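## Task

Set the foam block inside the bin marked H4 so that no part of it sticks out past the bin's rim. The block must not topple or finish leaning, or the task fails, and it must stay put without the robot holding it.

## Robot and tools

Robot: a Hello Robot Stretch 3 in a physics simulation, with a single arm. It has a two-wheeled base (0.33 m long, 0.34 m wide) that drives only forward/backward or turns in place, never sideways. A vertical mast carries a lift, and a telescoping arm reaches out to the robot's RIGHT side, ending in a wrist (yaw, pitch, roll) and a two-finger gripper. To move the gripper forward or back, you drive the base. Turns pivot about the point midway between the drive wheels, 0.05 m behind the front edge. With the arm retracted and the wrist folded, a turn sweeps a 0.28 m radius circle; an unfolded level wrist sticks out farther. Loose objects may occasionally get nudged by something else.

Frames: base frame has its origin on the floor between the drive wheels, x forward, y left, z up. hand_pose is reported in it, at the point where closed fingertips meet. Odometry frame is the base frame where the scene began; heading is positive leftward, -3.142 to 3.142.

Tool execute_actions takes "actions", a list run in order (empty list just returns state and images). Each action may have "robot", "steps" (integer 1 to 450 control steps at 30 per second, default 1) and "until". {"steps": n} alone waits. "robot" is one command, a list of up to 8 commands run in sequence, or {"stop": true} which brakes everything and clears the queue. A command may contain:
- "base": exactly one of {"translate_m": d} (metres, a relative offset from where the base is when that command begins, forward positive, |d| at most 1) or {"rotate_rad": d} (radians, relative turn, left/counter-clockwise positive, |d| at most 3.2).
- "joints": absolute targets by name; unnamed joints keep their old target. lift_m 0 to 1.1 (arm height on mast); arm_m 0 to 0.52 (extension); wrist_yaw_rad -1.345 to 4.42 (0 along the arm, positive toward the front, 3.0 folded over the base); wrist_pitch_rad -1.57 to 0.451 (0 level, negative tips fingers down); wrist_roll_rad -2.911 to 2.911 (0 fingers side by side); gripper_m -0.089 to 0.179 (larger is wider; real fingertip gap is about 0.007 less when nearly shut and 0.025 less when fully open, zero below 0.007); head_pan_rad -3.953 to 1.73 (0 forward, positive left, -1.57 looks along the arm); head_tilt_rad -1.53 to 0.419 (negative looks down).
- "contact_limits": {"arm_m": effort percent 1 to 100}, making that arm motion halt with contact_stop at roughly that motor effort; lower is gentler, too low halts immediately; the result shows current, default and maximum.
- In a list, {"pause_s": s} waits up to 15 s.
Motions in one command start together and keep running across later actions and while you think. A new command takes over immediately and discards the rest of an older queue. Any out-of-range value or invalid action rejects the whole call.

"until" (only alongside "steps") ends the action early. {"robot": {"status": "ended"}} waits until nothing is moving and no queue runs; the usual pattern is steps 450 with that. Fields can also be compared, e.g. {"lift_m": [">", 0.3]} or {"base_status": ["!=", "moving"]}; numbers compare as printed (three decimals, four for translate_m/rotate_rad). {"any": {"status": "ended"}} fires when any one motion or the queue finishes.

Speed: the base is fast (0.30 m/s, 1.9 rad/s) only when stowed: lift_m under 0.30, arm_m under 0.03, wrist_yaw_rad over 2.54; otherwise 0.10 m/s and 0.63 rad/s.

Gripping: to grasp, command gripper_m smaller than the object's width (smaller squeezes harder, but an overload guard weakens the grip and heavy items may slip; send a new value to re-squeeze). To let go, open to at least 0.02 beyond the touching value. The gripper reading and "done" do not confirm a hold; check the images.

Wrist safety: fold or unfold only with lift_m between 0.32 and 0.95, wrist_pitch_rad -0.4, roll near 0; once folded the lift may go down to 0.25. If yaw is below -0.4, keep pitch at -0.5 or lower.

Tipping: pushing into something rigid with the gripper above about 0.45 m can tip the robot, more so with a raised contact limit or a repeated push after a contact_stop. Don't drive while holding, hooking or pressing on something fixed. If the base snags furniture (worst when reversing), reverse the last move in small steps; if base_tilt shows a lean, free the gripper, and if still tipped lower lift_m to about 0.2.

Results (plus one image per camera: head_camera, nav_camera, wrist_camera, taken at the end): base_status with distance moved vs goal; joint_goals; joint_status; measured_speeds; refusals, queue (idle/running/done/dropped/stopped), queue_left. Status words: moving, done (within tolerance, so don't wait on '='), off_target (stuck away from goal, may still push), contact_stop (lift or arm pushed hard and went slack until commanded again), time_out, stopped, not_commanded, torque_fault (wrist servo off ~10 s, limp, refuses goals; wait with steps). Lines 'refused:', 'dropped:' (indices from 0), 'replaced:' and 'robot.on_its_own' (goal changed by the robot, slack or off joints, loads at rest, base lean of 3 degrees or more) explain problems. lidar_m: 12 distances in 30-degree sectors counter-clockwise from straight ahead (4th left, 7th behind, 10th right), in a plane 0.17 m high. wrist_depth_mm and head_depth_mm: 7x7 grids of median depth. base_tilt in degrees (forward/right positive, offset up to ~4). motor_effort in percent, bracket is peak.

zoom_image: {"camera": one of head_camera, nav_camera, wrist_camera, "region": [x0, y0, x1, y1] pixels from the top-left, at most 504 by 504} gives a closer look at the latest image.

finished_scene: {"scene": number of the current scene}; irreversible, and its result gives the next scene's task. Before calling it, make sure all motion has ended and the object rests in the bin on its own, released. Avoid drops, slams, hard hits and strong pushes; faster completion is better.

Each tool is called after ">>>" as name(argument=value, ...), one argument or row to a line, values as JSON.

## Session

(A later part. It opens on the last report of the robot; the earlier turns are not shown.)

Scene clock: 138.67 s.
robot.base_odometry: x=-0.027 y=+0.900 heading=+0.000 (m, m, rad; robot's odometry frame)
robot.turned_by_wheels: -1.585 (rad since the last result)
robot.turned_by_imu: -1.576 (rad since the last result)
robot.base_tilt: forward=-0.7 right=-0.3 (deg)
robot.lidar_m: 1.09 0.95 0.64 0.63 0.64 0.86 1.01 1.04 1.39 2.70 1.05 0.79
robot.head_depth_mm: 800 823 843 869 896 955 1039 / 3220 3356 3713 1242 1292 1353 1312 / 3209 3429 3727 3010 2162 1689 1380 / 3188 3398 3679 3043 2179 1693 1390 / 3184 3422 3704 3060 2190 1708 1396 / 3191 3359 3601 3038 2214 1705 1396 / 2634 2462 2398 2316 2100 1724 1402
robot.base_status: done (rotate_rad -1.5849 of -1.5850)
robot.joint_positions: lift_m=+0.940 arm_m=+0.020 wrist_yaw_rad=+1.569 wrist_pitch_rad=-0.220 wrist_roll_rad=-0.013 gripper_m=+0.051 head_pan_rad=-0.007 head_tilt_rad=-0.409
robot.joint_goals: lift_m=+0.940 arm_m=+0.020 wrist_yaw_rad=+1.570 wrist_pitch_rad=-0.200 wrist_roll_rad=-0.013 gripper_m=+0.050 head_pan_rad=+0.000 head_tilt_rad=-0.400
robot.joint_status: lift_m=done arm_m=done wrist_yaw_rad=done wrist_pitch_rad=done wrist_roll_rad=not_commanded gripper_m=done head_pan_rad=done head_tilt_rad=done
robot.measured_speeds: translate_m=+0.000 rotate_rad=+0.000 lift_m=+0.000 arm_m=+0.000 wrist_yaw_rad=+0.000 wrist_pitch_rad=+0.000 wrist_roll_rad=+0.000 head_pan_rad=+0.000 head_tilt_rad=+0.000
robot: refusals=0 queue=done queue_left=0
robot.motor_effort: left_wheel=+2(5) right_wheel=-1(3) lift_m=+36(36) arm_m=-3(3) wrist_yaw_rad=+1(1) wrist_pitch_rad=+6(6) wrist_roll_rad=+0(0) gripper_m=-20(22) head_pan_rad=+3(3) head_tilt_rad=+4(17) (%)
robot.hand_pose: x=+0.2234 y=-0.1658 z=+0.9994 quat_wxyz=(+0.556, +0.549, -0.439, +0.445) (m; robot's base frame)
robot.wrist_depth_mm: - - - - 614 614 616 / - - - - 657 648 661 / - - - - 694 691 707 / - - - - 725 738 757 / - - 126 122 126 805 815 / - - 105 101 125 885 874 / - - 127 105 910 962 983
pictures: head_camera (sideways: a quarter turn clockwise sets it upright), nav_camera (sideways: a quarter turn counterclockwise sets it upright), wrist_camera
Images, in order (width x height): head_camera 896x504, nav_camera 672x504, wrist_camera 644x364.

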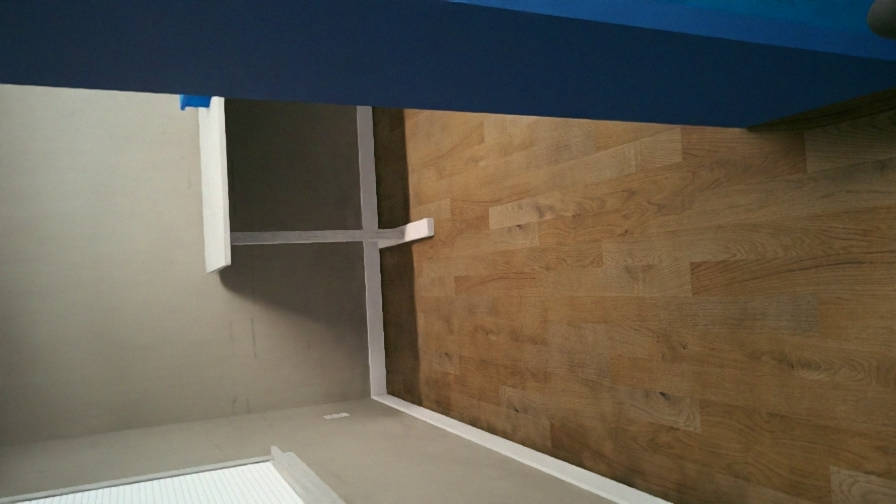

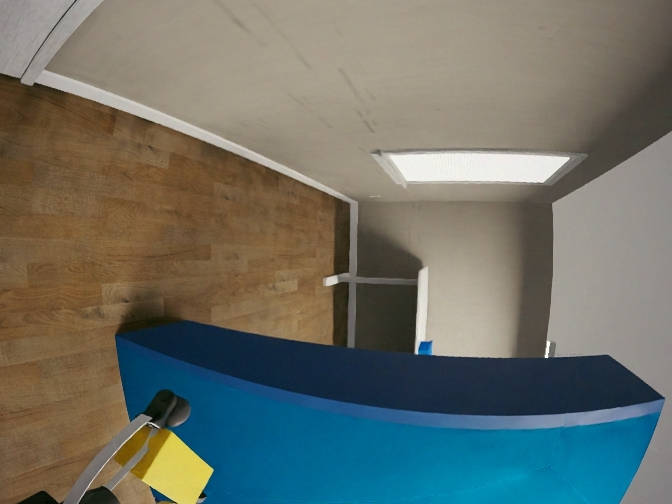

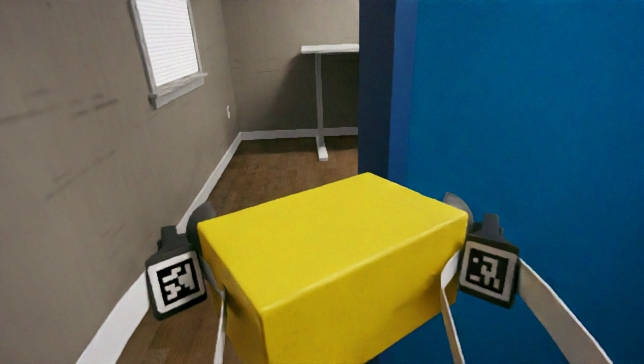

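>>> execute_actions(
  actions=[
    {"robot":[{"base":{"rotate_rad":0.35}},{"base":{"translate_m":0.6}},{"base":{"rotate_rad":-0.35}}],"steps":450,"until":{"robot":{"status":"ended"}}},
    {"steps":3},
  ],
)

Scene clock: 156.37 s.
robot.base_odometry: x=+0.537 y=+1.106 heading=+0.000 (m, m, rad; robot's odometry frame)
robot.turned_by_wheels: +0.000 (rad since the last result)
robot.turned_by_imu: -0.004 (rad since the last result)
robot.base_tilt: forward=-0.8 right=-0.2 (deg)
robot.lidar_m: 2.03 0.68 0.48 0.46 0.47 0.61 1.57 1.62 2.17 0.69 0.52 0.69
robot.head_depth_mm: 2760 2890 3220 2947 2141 1670 1378 / 2780 2865 3178 2973 2164 1682 1378 / 2722 2861 3135 2908 2155 1680 1383 / 2712 2923 3190 3046 2162 1695 1388 / 2697 2905 3121 3075 2183 1700 1394 / 2677 2837 2883 2645 2126 1714 1398 / 1892 1784 1706 1674 1611 1561 1366
robot.base_status: done (rotate_rad -0.3499 of -0.3500)
robot.joint_positions: lift_m=+0.940 arm_m=+0.020 wrist_yaw_rad=+1.569 wrist_pitch_rad=-0.220 wrist_roll_rad=-0.013 gripper_m=+0.051 head_pan_rad=-0.007 head_tilt_rad=-0.409
robot.joint_goals: lift_m=+0.940 arm_m=+0.020 wrist_yaw_rad=+1.570 wrist_pitch_rad=-0.200 wrist_roll_rad=-0.013 gripper_m=+0.050 head_pan_rad=+0.000 head_tilt_rad=-0.400
robot.joint_status: lift_m=done arm_m=done wrist_yaw_rad=done wrist_pitch_rad=done wrist_roll_rad=not_commanded gripper_m=done head_pan_rad=done head_tilt_rad=done
robot.measured_speeds: translate_m=+0.000 rotate_rad=+0.000 lift_m=+0.000 arm_m=+0.000 wrist_yaw_rad=+0.000 wrist_pitch_rad=+0.000 wrist_roll_rad=+0.000 head_pan_rad=+0.000 head_tilt_rad=+0.000
robot: refusals=0 queue=done queue_left=0
robot.motor_effort: left_wheel=+2(6) right_wheel=-1(6) lift_m=+36(36) arm_m=-3(3) wrist_yaw_rad=+2(2) wrist_pitch_rad=+6(6) wrist_roll_rad=+0(0) gripper_m=-22(21) head_pan_rad=+3(3) head_tilt_rad=+4(3) (%)
robot.hand_pose: x=+0.2234 y=-0.1658 z=+0.9994 quat_wxyz=(+0.556, +0.549, -0.439, +0.445) (m; robot's base frame)
robot.wrist_depth_mm: 850 - - - - - 403 / 850 - - - - - 405 / 848 - - - - - 410 / 834 - - - - - 413 / 823 - 126 122 126 550 417 / 817 - 104 101 126 589 420 / 799 - 127 105 - 650 404
pictures: head_camera (sideways: a quarter turn clockwise sets it upright), nav_camera (sideways: a quarter turn counterclockwise sets it upright), wrist_camera
Images, in order (width x height): head_camera 896x504, nav_camera 672x504, wrist_camera 644x364.

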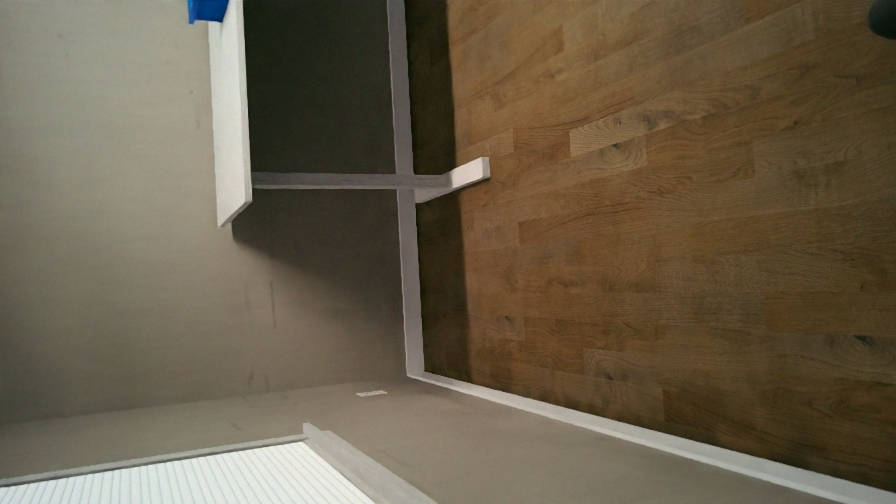

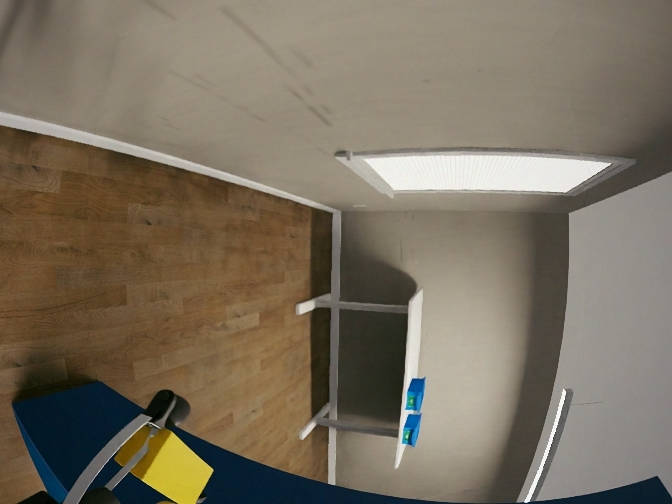

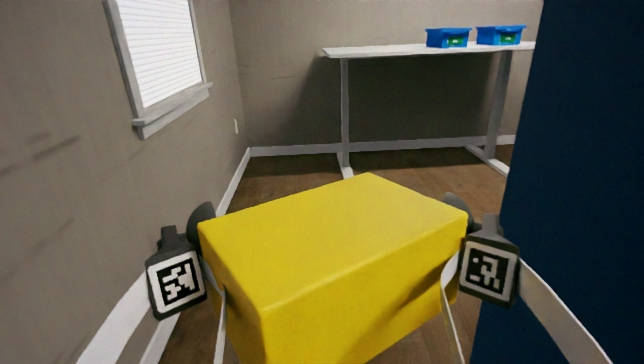

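>>> execute_actions(
  actions=[
    {"robot":[{"base":{"translate_m":1.0},"joints":{"head_pan_rad":-0.6,"head_tilt_rad":-0.25}},{"base":{"translate_m":0.3}}],"steps":450,"until":{"robot":{"status":"ended"}}},
    {"steps":3},
  ],
)

Scene clock: 175.90 s.
robot.base_odometry: x=+1.837 y=+1.106 heading=+0.000 (m, m, rad; robot's odometry frame)
robot.turned_by_wheels: +0.000 (rad since the last result)
robot.turned_by_imu: -0.007 (rad since the last result)
robot.base_tilt: forward=-0.8 right=-0.2 (deg)
robot.lidar_m: 1.45 0.74 0.53 0.50 0.52 0.69 1.71 0.82 1.50 2.37 2.15 1.97
robot.head_depth_mm: 2609 2753 2885 3153 2729 1984 1553 / 2416 2535 2580 2226 2423 1997 1615 / 2209 2323 2368 2535 2616 2002 1568 / 2057 2158 2223 1724 2479 2010 1578 / 1923 2002 2078 1557 2297 2008 1585 / 1808 1880 1956 1432 2140 2033 1592 / 1704 1769 1837 1313 1973 1827 1578
robot.base_status: done (translate_m +0.3000 of +0.3000)
robot.joint_positions: lift_m=+0.940 arm_m=+0.020 wrist_yaw_rad=+1.569 wrist_pitch_rad=-0.220 wrist_roll_rad=-0.013 gripper_m=+0.051 head_pan_rad=-0.593 head_tilt_rad=-0.261
robot.joint_goals: lift_m=+0.940 arm_m=+0.020 wrist_yaw_rad=+1.570 wrist_pitch_rad=-0.200 wrist_roll_rad=-0.013 gripper_m=+0.050 head_pan_rad=-0.600 head_tilt_rad=-0.250
robot.joint_status: lift_m=done arm_m=done wrist_yaw_rad=done wrist_pitch_rad=done wrist_roll_rad=not_commanded gripper_m=done head_pan_rad=done head_tilt_rad=done
robot.measured_speeds: translate_m=+0.000 rotate_rad=+0.000 lift_m=+0.000 arm_m=+0.000 wrist_yaw_rad=+0.000 wrist_pitch_rad=+0.000 wrist_roll_rad=+0.000 head_pan_rad=+0.000 head_tilt_rad=+0.000
robot: refusals=0 queue=done queue_left=0
robot.motor_effort: left_wheel=+1(5) right_wheel=-1(1) lift_m=+36(36) arm_m=-3(3) wrist_yaw_rad=+2(1) wrist_pitch_rad=+6(7) wrist_roll_rad=+0(0) gripper_m=-21(21) head_pan_rad=-4(39) head_tilt_rad=+4(15) (%)
robot.hand_pose: x=+0.2234 y=-0.1658 z=+0.9994 quat_wxyz=(+0.556, +0.549, -0.439, +0.445) (m; robot's base frame)
robot.wrist_depth_mm: 892 - - - - - - / 884 - - - - - - / 903 - - - - - - / 855 - - - - - - / 885 - 126 122 126 - - / 878 - 104 101 125 - - / 850 - 127 105 - - -
pictures: head_camera (sideways: a quarter turn clockwise sets it upright), nav_camera (sideways: a quarter turn counterclockwise sets it upright), wrist_camera
Images, in order (width x height): head_camera 896x504, nav_camera 672x504, wrist_camera 644x364.

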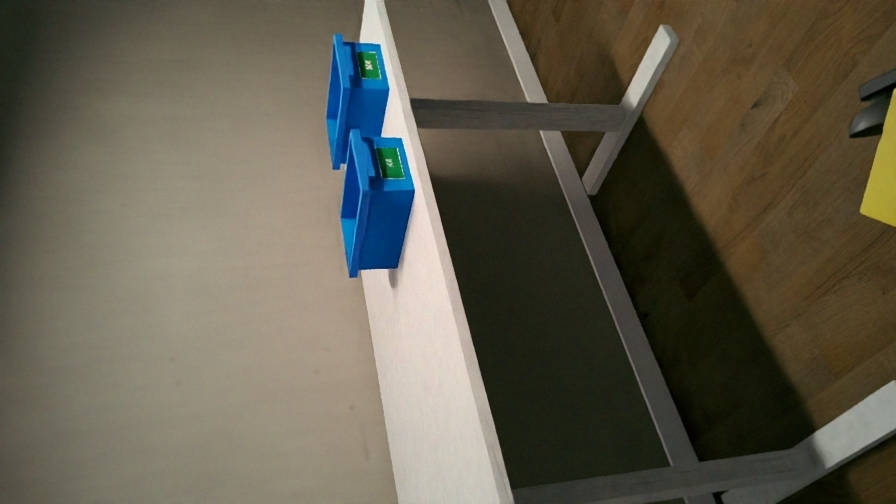

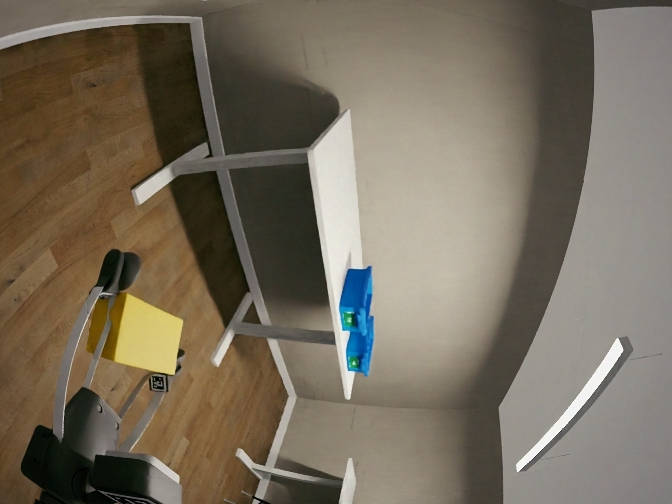

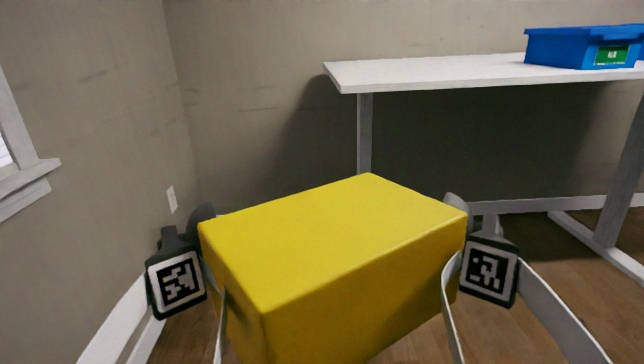

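>>> zoom_image(
  camera="head_camera",
  region=[320,20,440,200],
)

Region (320, 20, 440, 200) of head_camera's 896x504 image, scaled by 2.800, with more detail than that image has.

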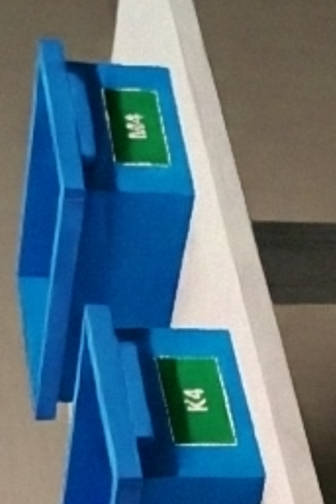

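>>> execute_actions(
  actions=[
    {"robot":[{"base":{"rotate_rad":-1.585},"joints":{"head_pan_rad":0.0,"head_tilt_rad":-0.3}},{"base":{"translate_m":0.7}}],"steps":450,"until":{"robot":{"status":"ended"}}},
    {"steps":3},
  ],
)

Scene clock: 193.73 s.
robot.base_odometry: x=+1.827 y=+0.406 heading=-1.585 (m, m, rad; robot's odometry frame)
robot.turned_by_wheels: -1.585 (rad since the last result)
robot.turned_by_imu: -1.578 (rad since the last result)
robot.base_tilt: forward=-0.8 right=-0.3 (deg)
robot.lidar_m: 1.96 2.26 1.72 1.47 1.47 1.26 1.20 1.23 0.68 0.68 0.94 0.91
robot.head_depth_mm: 2197 2288 2046 1758 1805 1838 1506 / 2231 2347 2450 2618 2536 1906 1511 / 2229 2346 2426 2633 2446 1909 1514 / 2231 2331 2414 2636 2609 1912 1526 / 2215 2319 2162 2607 2520 1936 1535 / 2187 2307 2374 2564 2507 1941 1541 / 2182 2300 2370 2583 2657 1969 1548
robot.base_status: done (translate_m +0.7000 of +0.7000)
robot.joint_positions: lift_m=+0.940 arm_m=+0.020 wrist_yaw_rad=+1.569 wrist_pitch_rad=-0.220 wrist_roll_rad=-0.013 gripper_m=+0.051 head_pan_rad=-0.007 head_tilt_rad=-0.297
robot.joint_goals: lift_m=+0.940 arm_m=+0.020 wrist_yaw_rad=+1.570 wrist_pitch_rad=-0.200 wrist_roll_rad=-0.013 gripper_m=+0.050 head_pan_rad=+0.000 head_tilt_rad=-0.300
robot.joint_status: lift_m=done arm_m=done wrist_yaw_rad=done wrist_pitch_rad=done wrist_roll_rad=not_commanded gripper_m=done head_pan_rad=done head_tilt_rad=done
robot.measured_speeds: translate_m=+0.000 rotate_rad=+0.000 lift_m=+0.000 arm_m=+0.000 wrist_yaw_rad=+0.000 wrist_pitch_rad=+0.000 wrist_roll_rad=+0.000 head_pan_rad=+0.000 head_tilt_rad=+0.000
robot: refusals=0 queue=done queue_left=0
robot.motor_effort: left_wheel=+2(6) right_wheel=-1(3) lift_m=+36(36) arm_m=-3(3) wrist_yaw_rad=+1(2) wrist_pitch_rad=+6(6) wrist_roll_rad=+0(0) gripper_m=-21(21) head_pan_rad=+4(39) head_tilt_rad=-1(7) (%)
robot.hand_pose: x=+0.2234 y=-0.1658 z=+0.9994 quat_wxyz=(+0.556, +0.549, -0.439, +0.445) (m; robot's base frame)
robot.wrist_depth_mm: - - - - - - 579 / - - - - - - 580 / - - - - - - 629 / - - - - - - 672 / - - 126 122 126 800 720 / - - 104 101 126 875 769 / - - 127 105 - 954 690
pictures: head_camera (sideways: a quarter turn clockwise sets it upright), nav_camera (sideways: a quarter turn counterclockwise sets it upright), wrist_camera
Images, in order (width x height): head_camera 896x504, nav_camera 672x504, wrist_camera 644x364.

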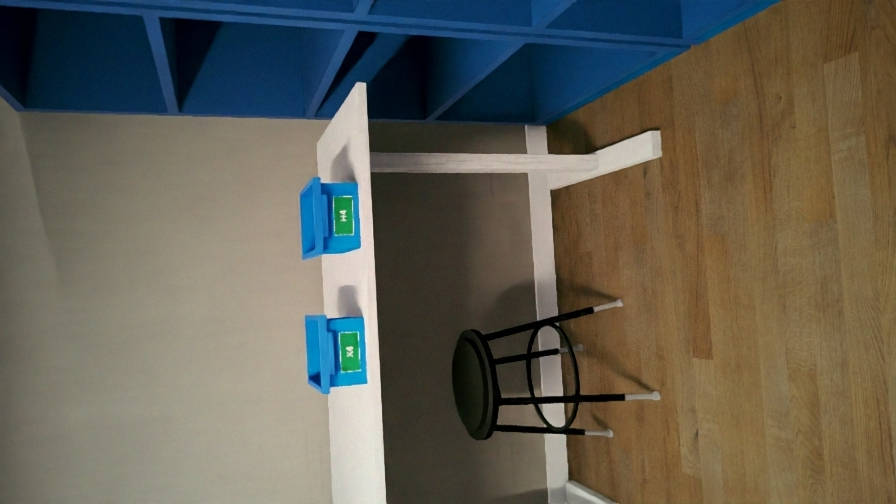

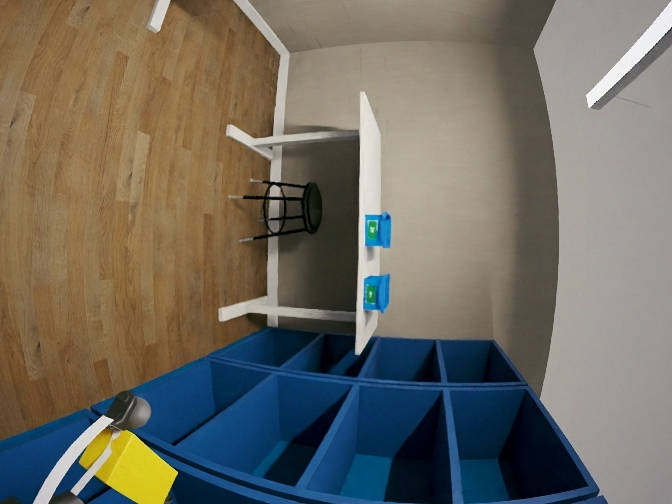

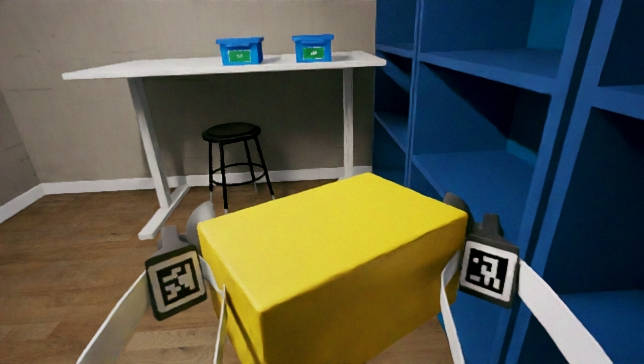

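>>> execute_actions(
  actions=[
    {"robot":[{"base":{"translate_m":1.0},"joints":{"lift_m":1.095}},{"base":{"translate_m":0.28}},{"base":{"rotate_rad":1.585},"joints":{"head_pan_rad":-1.57,"head_tilt_rad":-0.5}},{"base":{"translate_m":-0.09},"joints":{"wrist_yaw_rad":0.0,"wrist_pitch_rad":-0.1}}],"steps":450,"until":{"robot":{"status":"ended"}}},
    {"steps":300,"until":{"robot":{"status":"ended"}}},
  ],
)

Scene clock: 233.70 s.
robot.base_odometry: x=+1.719 y=-0.874 heading=+0.000 (m, m, rad; robot's odometry frame)
robot.turned_by_wheels: +1.585 (rad since the last result)
robot.turned_by_imu: +1.565 (rad since the last result)
robot.base_tilt: forward=-0.8 right=-0.3 (deg)
robot.lidar_m: 1.64 2.12 2.22 2.46 0.74 0.73 0.95 0.59 0.88 0.87 0.83 1.27
robot.head_depth_mm: - - - - - 1464 1304 / 1063 - - - - 1401 1273 / 1065 - - - - 1475 1311 / 1071 - 319 597 1601 1569 1316 / 1080 1174 869 675 1600 1580 1314 / 1076 1166 1059 711 1587 1544 1288 / 1070 1165 819 681 1049 1509 1297
robot.base_status: done (translate_m -0.0900 of -0.0900)
robot.joint_positions: lift_m=+1.095 arm_m=+0.020 wrist_yaw_rad=+0.002 wrist_pitch_rad=-0.127 wrist_roll_rad=-0.013 gripper_m=+0.051 head_pan_rad=-1.563 head_tilt_rad=-0.494
robot.joint_goals: lift_m=+1.095 arm_m=+0.020 wrist_yaw_rad=+0.000 wrist_pitch_rad=-0.100 wrist_roll_rad=-0.013 gripper_m=+0.050 head_pan_rad=-1.570 head_tilt_rad=-0.500
robot.joint_status: lift_m=done arm_m=done wrist_yaw_rad=done wrist_pitch_rad=done wrist_roll_rad=not_commanded gripper_m=done head_pan_rad=done head_tilt_rad=done
robot.measured_speeds: translate_m=+0.000 rotate_rad=+0.000 lift_m=+0.000 arm_m=+0.000 wrist_yaw_rad=+0.000 wrist_pitch_rad=+0.000 wrist_roll_rad=+0.000 head_pan_rad=+0.000 head_tilt_rad=+0.000
robot: refusals=0 queue=done queue_left=0
robot.motor_effort: left_wheel=-2(4) right_wheel=+3(5) lift_m=+44(47) arm_m=-3(3) wrist_yaw_rad=-2(4) wrist_pitch_rad=+8(8) wrist_roll_rad=+0(1) gripper_m=-21(22) head_pan_rad=-4(46) head_tilt_rad=-2(15) (%)
robot.hand_pose: x=-0.0210 y=-0.4164 z=+1.1773 quat_wxyz=(+0.710, +0.046, -0.701, -0.044) (m; robot's base frame)
robot.wrist_depth_mm: 957 955 963 - 995 943 961 / 983 - - - - 990 995 / - - - - - - - / - - - 604 959 956 792 / 555 603 126 122 126 - 618 / 332 390 104 101 126 476 - / 351 414 127 105 365 410 400
pictures: head_camera (sideways: a quarter turn clockwise sets it upright), nav_camera (sideways: a quarter turn counterclockwise sets it upright), wrist_camera
Images, in order (width x height): head_camera 896x504, nav_camera 672x504, wrist_camera 644x364.

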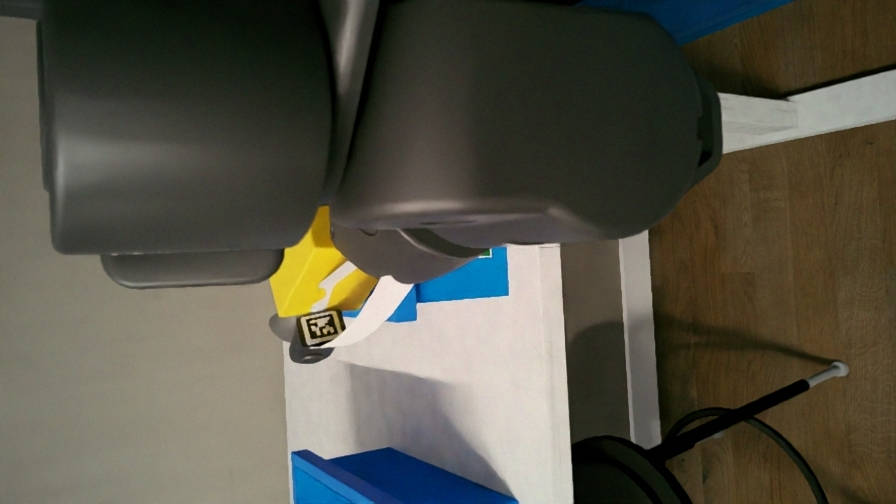

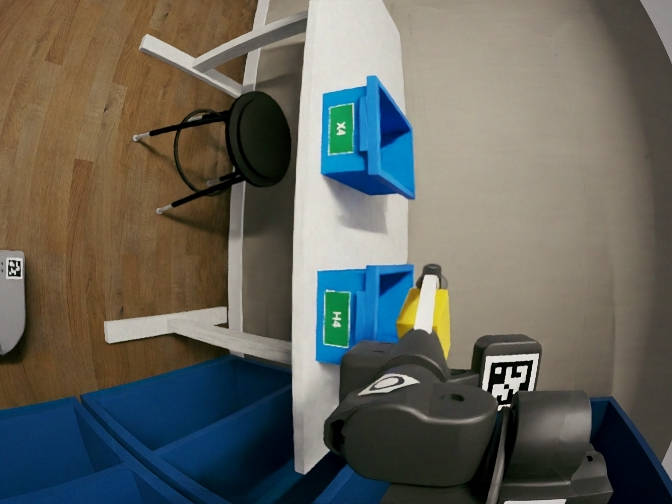

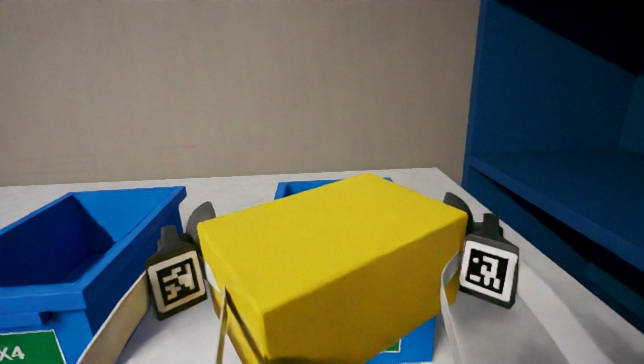

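>>> execute_actions(
  actions=[
    {"robot":[{"joints":{"arm_m":0.36,"head_tilt_rad":-0.6}},{"joints":{"wrist_pitch_rad":-0.6}}],"steps":450,"until":{"robot":{"status":"ended"}}},
    {"steps":3},
  ],
)

Scene clock: 249.27 s.
robot.base_odometry: x=+1.719 y=-0.874 heading=+0.000 (m, m, rad; robot's odometry frame)
robot.turned_by_wheels: +0.000 (rad since the last result)
robot.turned_by_imu: -0.002 (rad since the last result)
robot.base_tilt: forward=-0.9 right=-0.1 (deg)
robot.lidar_m: 1.64 2.12 2.22 2.46 0.74 0.73 0.95 0.59 0.88 0.87 0.83 1.27
robot.head_depth_mm: 1123 1190 783 631 1622 1419 1231 / 1075 1163 580 609 1234 1371 1210 / - 1161 575 598 1695 1444 1238 / 1076 621 573 593 1696 1452 1242 / 1087 1166 734 604 1676 1458 1246 / 1081 1158 815 624 1662 1427 1254 / 1077 1152 741 627 1102 1473 1249
robot.base_status: done (translate_m -0.0900 of -0.0900)
robot.joint_positions: lift_m=+1.095 arm_m=+0.360 wrist_yaw_rad=-0.006 wrist_pitch_rad=-0.585 wrist_roll_rad=-0.006 gripper_m=+0.051 head_pan_rad=-1.563 head_tilt_rad=-0.593
robot.joint_goals: lift_m=+1.095 arm_m=+0.360 wrist_yaw_rad=+0.000 wrist_pitch_rad=-0.600 wrist_roll_rad=-0.006 gripper_m=+0.050 head_pan_rad=-1.570 head_tilt_rad=-0.600
robot.joint_status: lift_m=done arm_m=done wrist_yaw_rad=done wrist_pitch_rad=done wrist_roll_rad=not_commanded gripper_m=done head_pan_rad=done head_tilt_rad=done
robot.measured_speeds: translate_m=+0.000 rotate_rad=+0.000 lift_m=+0.000 arm_m=+0.000 wrist_yaw_rad=+0.000 wrist_pitch_rad=+0.000 wrist_roll_rad=+0.000 head_pan_rad=+0.000 head_tilt_rad=+0.000
robot: refusals=0 queue=done queue_left=0
robot.motor_effort: left_wheel=-4(4) right_wheel=+5(5) lift_m=+42(44) arm_m=+2(2) wrist_yaw_rad=+8(8) wrist_pitch_rad=-4(8) wrist_roll_rad=-4(4) gripper_m=-22(22) head_pan_rad=-4(4) head_tilt_rad=-2(11) (%)
robot.hand_pose: x=-0.0228 y=-0.7050 z=+1.0719 quat_wxyz=(+0.679, +0.203, -0.675, -0.206) (m; robot's base frame)
robot.wrist_depth_mm: 647 667 664 666 678 685 579 / 568 561 560 544 537 528 738 / 464 455 263 264 267 418 441 / 392 389 255 289 284 217 362 / 323 334 124 122 126 177 316 / 295 298 105 101 124 182 272 / 264 144 161 104 241 197 141
pictures: head_camera (sideways: a quarter turn clockwise sets it upright), nav_camera (sideways: a quarter turn counterclockwise sets it upright), wrist_camera
Images, in order (width x height): head_camera 896x504, nav_camera 672x504, wrist_camera 644x364.

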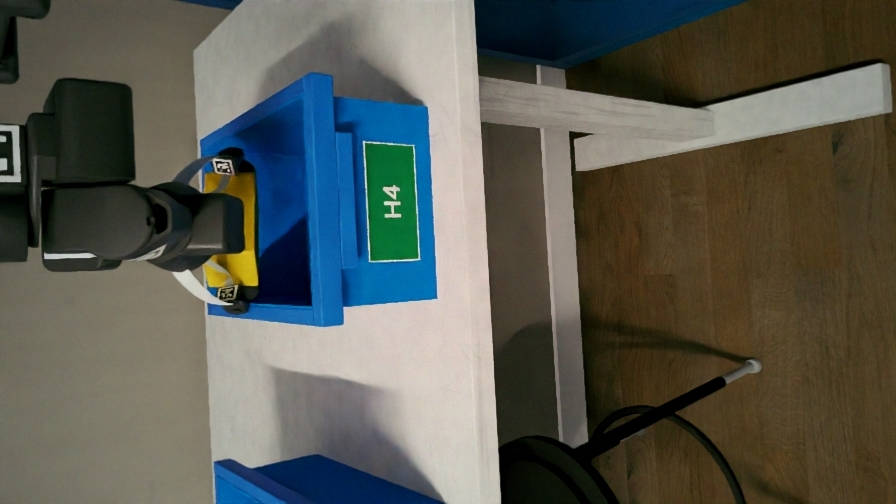

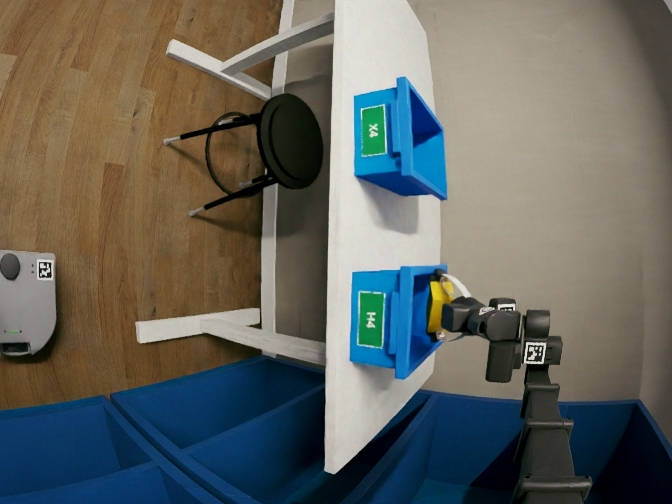

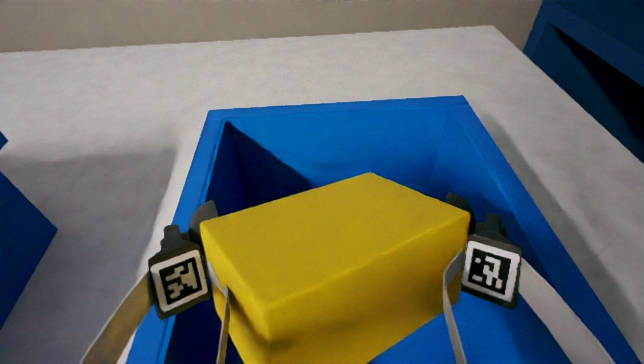

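>>> execute_actions(
  actions=[
    {"robot":[{"joints":{"wrist_pitch_rad":-0.35}},{"base":{"translate_m":-0.03}},{"joints":{"wrist_pitch_rad":-0.9,"arm_m":0.40}}],"steps":450,"until":{"robot":{"status":"ended"}}},
    {"steps":3},
  ],
)

Scene clock: 263.40 s.
robot.base_odometry: x=+1.689 y=-0.874 heading=+0.000 (m, m, rad; robot's odometry frame)
robot.turned_by_wheels: +0.000 (rad since the last result)
robot.turned_by_imu: -0.040 (rad since the last result)
robot.base_tilt: forward=-0.9 right=-0.3 (deg)
robot.lidar_m: 1.72 1.67 2.25 2.46 0.72 0.71 0.92 0.56 0.61 0.87 0.85 1.30
robot.head_depth_mm: 1113 1204 781 628 1628 1382 1230 / 1122 1180 773 631 1645 1437 1223 / - 1170 587 589 1601 1381 1234 / 1079 1154 557 587 1695 1452 1236 / 1089 1157 576 596 1682 1455 1247 / 1078 1156 738 620 1664 1456 1248 / 1069 1144 819 624 1628 1435 1251
robot.base_status: done (translate_m -0.0300 of -0.0300)
robot.joint_positions: lift_m=+1.095 arm_m=+0.400 wrist_yaw_rad=+0.001 wrist_pitch_rad=-0.909 wrist_roll_rad=-0.018 gripper_m=+0.051 head_pan_rad=-1.563 head_tilt_rad=-0.594
robot.joint_goals: lift_m=+1.095 arm_m=+0.400 wrist_yaw_rad=+0.000 wrist_pitch_rad=-0.900 wrist_roll_rad=-0.018 gripper_m=+0.050 head_pan_rad=-1.570 head_tilt_rad=-0.600
robot.joint_status: lift_m=done arm_m=done wrist_yaw_rad=done wrist_pitch_rad=done wrist_roll_rad=not_commanded gripper_m=done head_pan_rad=done head_tilt_rad=done
robot.measured_speeds: translate_m=+0.000 rotate_rad=+0.001 lift_m=+0.000 arm_m=+0.000 wrist_yaw_rad=+0.000 wrist_pitch_rad=+0.000 wrist_roll_rad=+0.000 head_pan_rad=+0.000 head_tilt_rad=+0.000
robot: refusals=0 queue=done queue_left=0
robot.motor_effort: left_wheel=-1(11) right_wheel=-1(32) lift_m=+36(42) arm_m=+1(6) wrist_yaw_rad=-1(17) wrist_pitch_rad=+3(58) wrist_roll_rad=+3(65) gripper_m=-21(30) head_pan_rad=-4(4) head_tilt_rad=-2(2) (%)
robot.hand_pose: x=-0.0215 y=-0.6833 z=+1.0169 quat_wxyz=(+0.641, +0.313, -0.629, -0.308) (m; robot's base frame)
robot.wrist_depth_mm: 342 332 202 211 193 178 318 / 311 153 219 252 228 200 291 / 283 146 237 276 267 190 137 / 127 154 250 256 255 173 127 / 126 158 126 122 126 140 117 / 131 155 105 102 124 133 109 / 136 200 126 105 203 137 102
pictures: head_camera (sideways: a quarter turn clockwise sets it upright), nav_camera (sideways: a quarter turn counterclockwise sets it upright), wrist_camera
Images, in order (width x height): head_camera 896x504, nav_camera 672x504, wrist_camera 644x364.

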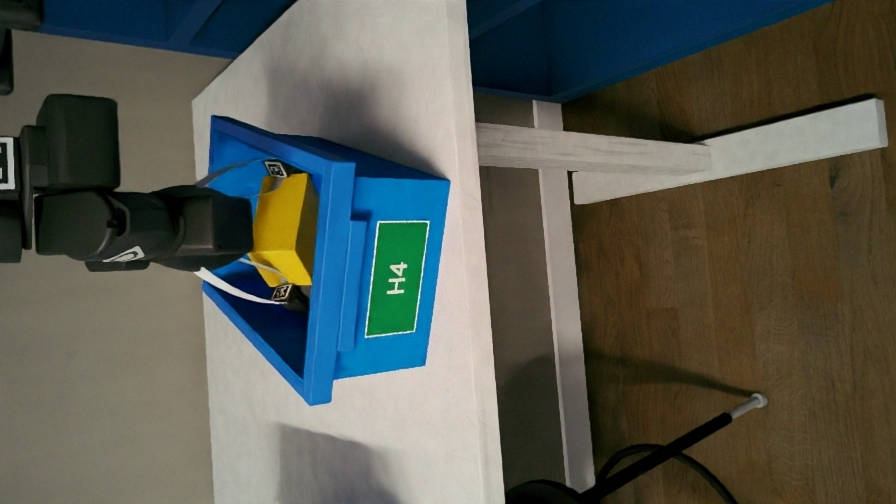

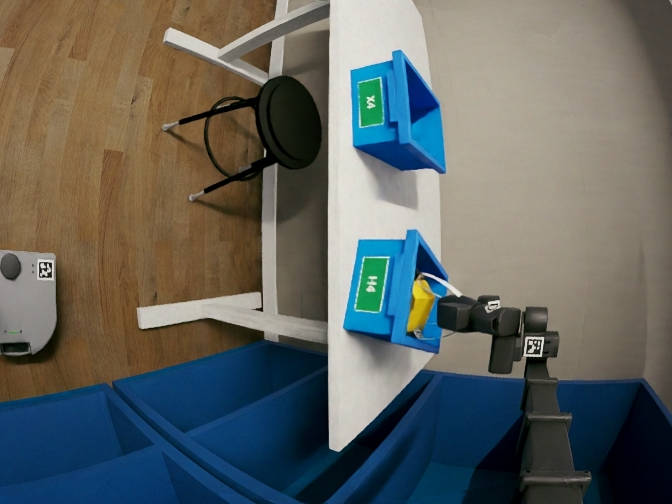

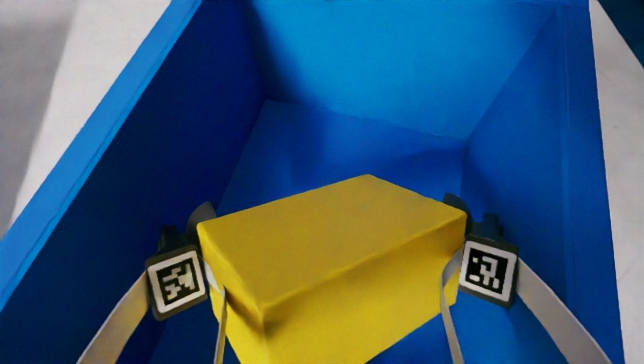

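>>> execute_actions(
  actions=[
    {"robot":[{"joints":{"lift_m":1.075}},{"joints":{"gripper_m":0.095}},{"pause_s":0.7},{"joints":{"lift_m":1.1,"wrist_pitch_rad":-0.75}},{"joints":{"wrist_pitch_rad":-0.1}},{"joints":{"arm_m":0.02}}],"steps":450,"until":{"robot":{"status":"ended"}}},
    {"steps":3},
  ],
)

Scene clock: 277.93 s.
robot.base_odometry: x=+1.689 y=-0.874 heading=+0.000 (m, m, rad; robot's odometry frame)
robot.turned_by_wheels: +0.000 (rad since the last result)
robot.turned_by_imu: -0.003 (rad since the last result)
robot.base_tilt: forward=-0.8 right=-0.3 (deg)
robot.lidar_m: 1.71 1.67 2.24 2.46 0.72 0.71 0.92 0.56 0.61 0.87 0.86 1.31
robot.head_depth_mm: - - - - 1558 1386 1230 / - - - - - 1435 1226 / - - - - 1598 1379 1232 / - 303 - 591 1704 1451 1241 / 1092 1150 552 595 1676 1463 1242 / 1076 1155 738 621 1660 1459 1249 / 1068 1145 820 625 1628 1434 1251
robot.base_status: done (translate_m -0.0300 of -0.0300)
robot.joint_positions: lift_m=+1.098 arm_m=+0.020 wrist_yaw_rad=-0.001 wrist_pitch_rad=-0.126 wrist_roll_rad=-0.017 gripper_m=+0.095 head_pan_rad=-1.563 head_tilt_rad=-0.594
robot.joint_goals: lift_m=+1.100 arm_m=+0.020 wrist_yaw_rad=+0.000 wrist_pitch_rad=-0.100 wrist_roll_rad=-0.017 gripper_m=+0.095 head_pan_rad=-1.570 head_tilt_rad=-0.600
robot.joint_status: lift_m=done arm_m=done wrist_yaw_rad=done wrist_pitch_rad=done wrist_roll_rad=not_commanded gripper_m=done head_pan_rad=done head_tilt_rad=done
robot.measured_speeds: translate_m=+0.000 rotate_rad=+0.000 lift_m=+0.000 arm_m=+0.000 wrist_yaw_rad=+0.000 wrist_pitch_rad=+0.000 wrist_roll_rad=+0.000 head_pan_rad=+0.000 head_tilt_rad=+0.000
robot: refusals=0 queue=done queue_left=0
robot.motor_effort: left_wheel=-1(3) right_wheel=+1(3) lift_m=+44(47) arm_m=-3(4) wrist_yaw_rad=+1(4) wrist_pitch_rad=+8(9) wrist_roll_rad=+3(3) gripper_m=-7(75) head_pan_rad=-4(4) head_tilt_rad=-2(3) (%)
robot.hand_pose: x=-0.0216 y=-0.4164 z=+1.1809 quat_wxyz=(+0.712, +0.045, -0.699, -0.045) (m; robot's base frame)
robot.wrist_depth_mm: 937 943 967 975 992 964 954 / 974 - - - - - - / - - - - - - - / - - - 628 - 896 807 / 585 578 125 122 126 - 570 / 395 509 105 102 125 489 - / 371 425 118 106 387 413 957
pictures: head_camera (sideways: a quarter turn clockwise sets it upright), nav_camera (sideways: a quarter turn counterclockwise sets it upright), wrist_camera
Images, in order (width x height): head_camera 896x504, nav_camera 672x504, wrist_camera 644x364.

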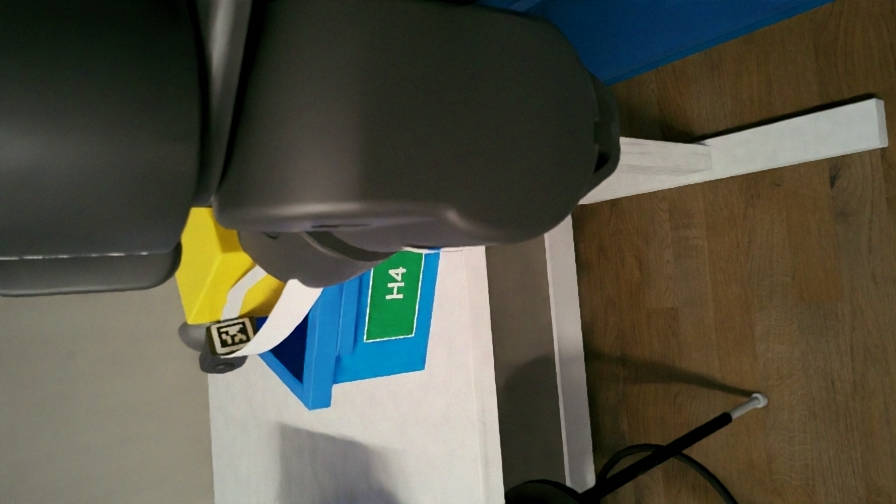

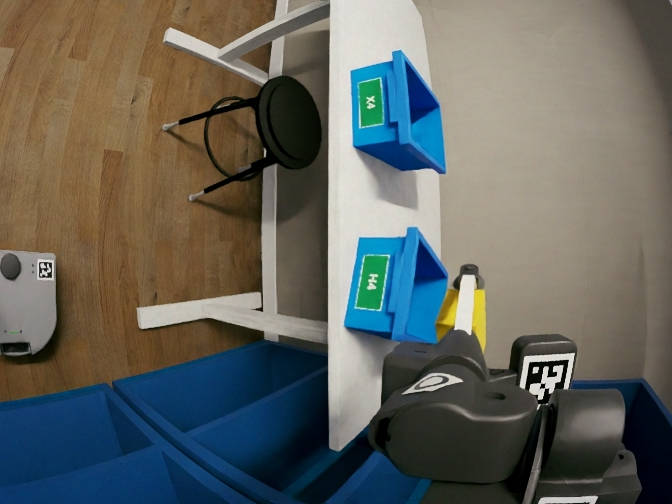

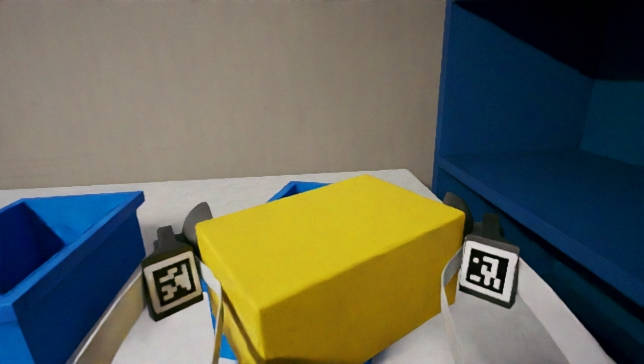

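>>> execute_actions(
  actions=[
    {"robot":[{"joints":{"gripper_m":0.06}},{"joints":{"arm_m":0.42}},{"joints":{"wrist_pitch_rad":-0.9}}],"steps":450,"until":{"robot":{"status":"ended"}}},
    {"steps":3},
  ],
)

Scene clock: 294.00 s.
robot.base_odometry: x=+1.689 y=-0.874 heading=+0.000 (m, m, rad; robot's odometry frame)
robot.turned_by_wheels: +0.000 (rad since the last result)
robot.turned_by_imu: -0.002 (rad since the last result)
robot.base_tilt: forward=-0.8 right=-0.2 (deg)
robot.lidar_m: 1.71 1.67 2.25 2.47 0.72 0.71 0.92 0.56 0.61 0.86 0.85 1.30
robot.head_depth_mm: 1114 1203 782 629 1630 1387 1227 / 1111 1187 785 631 1649 1443 1223 / - 1169 577 593 1608 1377 1236 / 1079 779 562 587 1704 1448 1243 / 1086 1158 577 596 1679 1461 1242 / 1076 1157 736 621 1661 1465 1247 / 1069 1141 816 624 1633 1432 1251
robot.base_status: done (translate_m -0.0300 of -0.0300)
robot.joint_positions: lift_m=+1.098 arm_m=+0.420 wrist_yaw_rad=+0.001 wrist_pitch_rad=-0.907 wrist_roll_rad=-0.008 gripper_m=+0.061 head_pan_rad=-1.563 head_tilt_rad=-0.594
robot.joint_goals: lift_m=+1.100 arm_m=+0.420 wrist_yaw_rad=+0.000 wrist_pitch_rad=-0.900 wrist_roll_rad=-0.008 gripper_m=+0.060 head_pan_rad=-1.570 head_tilt_rad=-0.600
robot.joint_status: lift_m=done arm_m=done wrist_yaw_rad=done wrist_pitch_rad=done wrist_roll_rad=not_commanded gripper_m=done head_pan_rad=done head_tilt_rad=done
robot.measured_speeds: translate_m=+0.000 rotate_rad=+0.001 lift_m=+0.000 arm_m=+0.000 wrist_yaw_rad=+0.000 wrist_pitch_rad=+0.000 wrist_roll_rad=+0.000 head_pan_rad=+0.000 head_tilt_rad=+0.000
robot: refusals=0 queue=done queue_left=0
robot.motor_effort: left_wheel=+0(5) right_wheel=-2(9) lift_m=+41(44) arm_m=+1(1) wrist_yaw_rad=-2(13) wrist_pitch_rad=+2(25) wrist_roll_rad=-3(21) gripper_m=-18(97) head_pan_rad=-4(4) head_tilt_rad=-2(2) (%)
robot.hand_pose: x=-0.0214 y=-0.7037 z=+1.0204 quat_wxyz=(+0.638, +0.311, -0.633, -0.309) (m; robot's base frame)
robot.wrist_depth_mm: 349 343 191 187 173 166 343 / 317 162 219 223 204 181 294 / 293 148 239 274 247 187 271 / 134 154 255 261 259 171 130 / 126 157 126 122 126 139 120 / 130 153 104 102 124 133 112 / 135 197 122 105 205 138 106
pictures: head_camera (sideways: a quarter turn clockwise sets it upright), nav_camera (sideways: a quarter turn counterclockwise sets it upright), wrist_camera
Images, in order (width x height): head_camera 896x504, nav_camera 672x504, wrist_camera 644x364.

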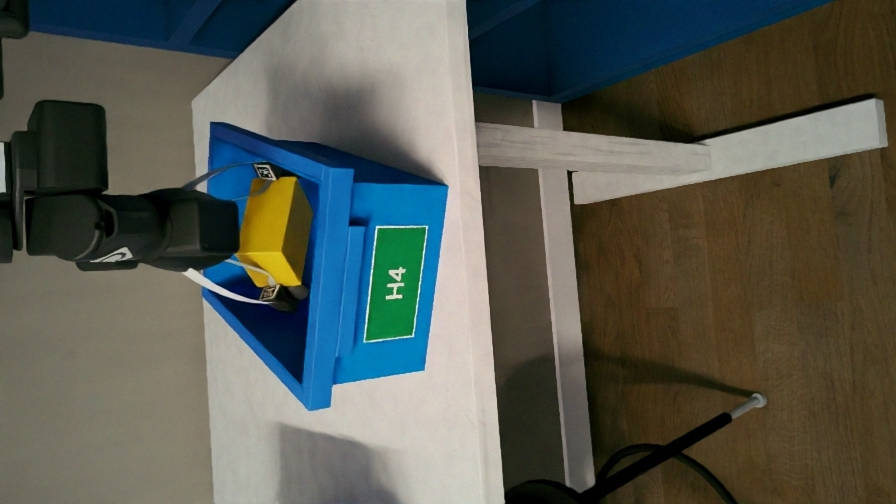

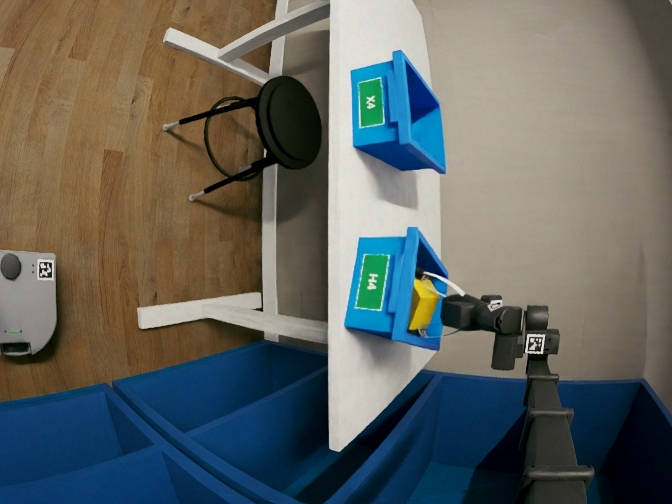

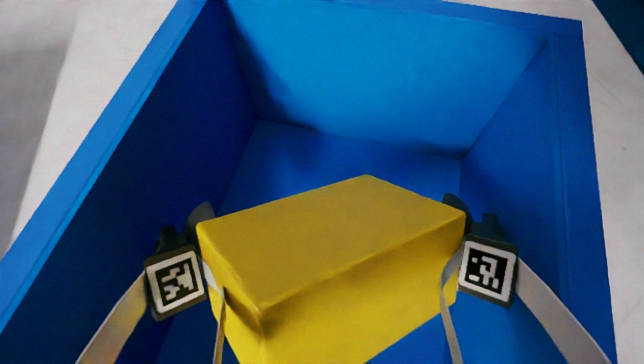

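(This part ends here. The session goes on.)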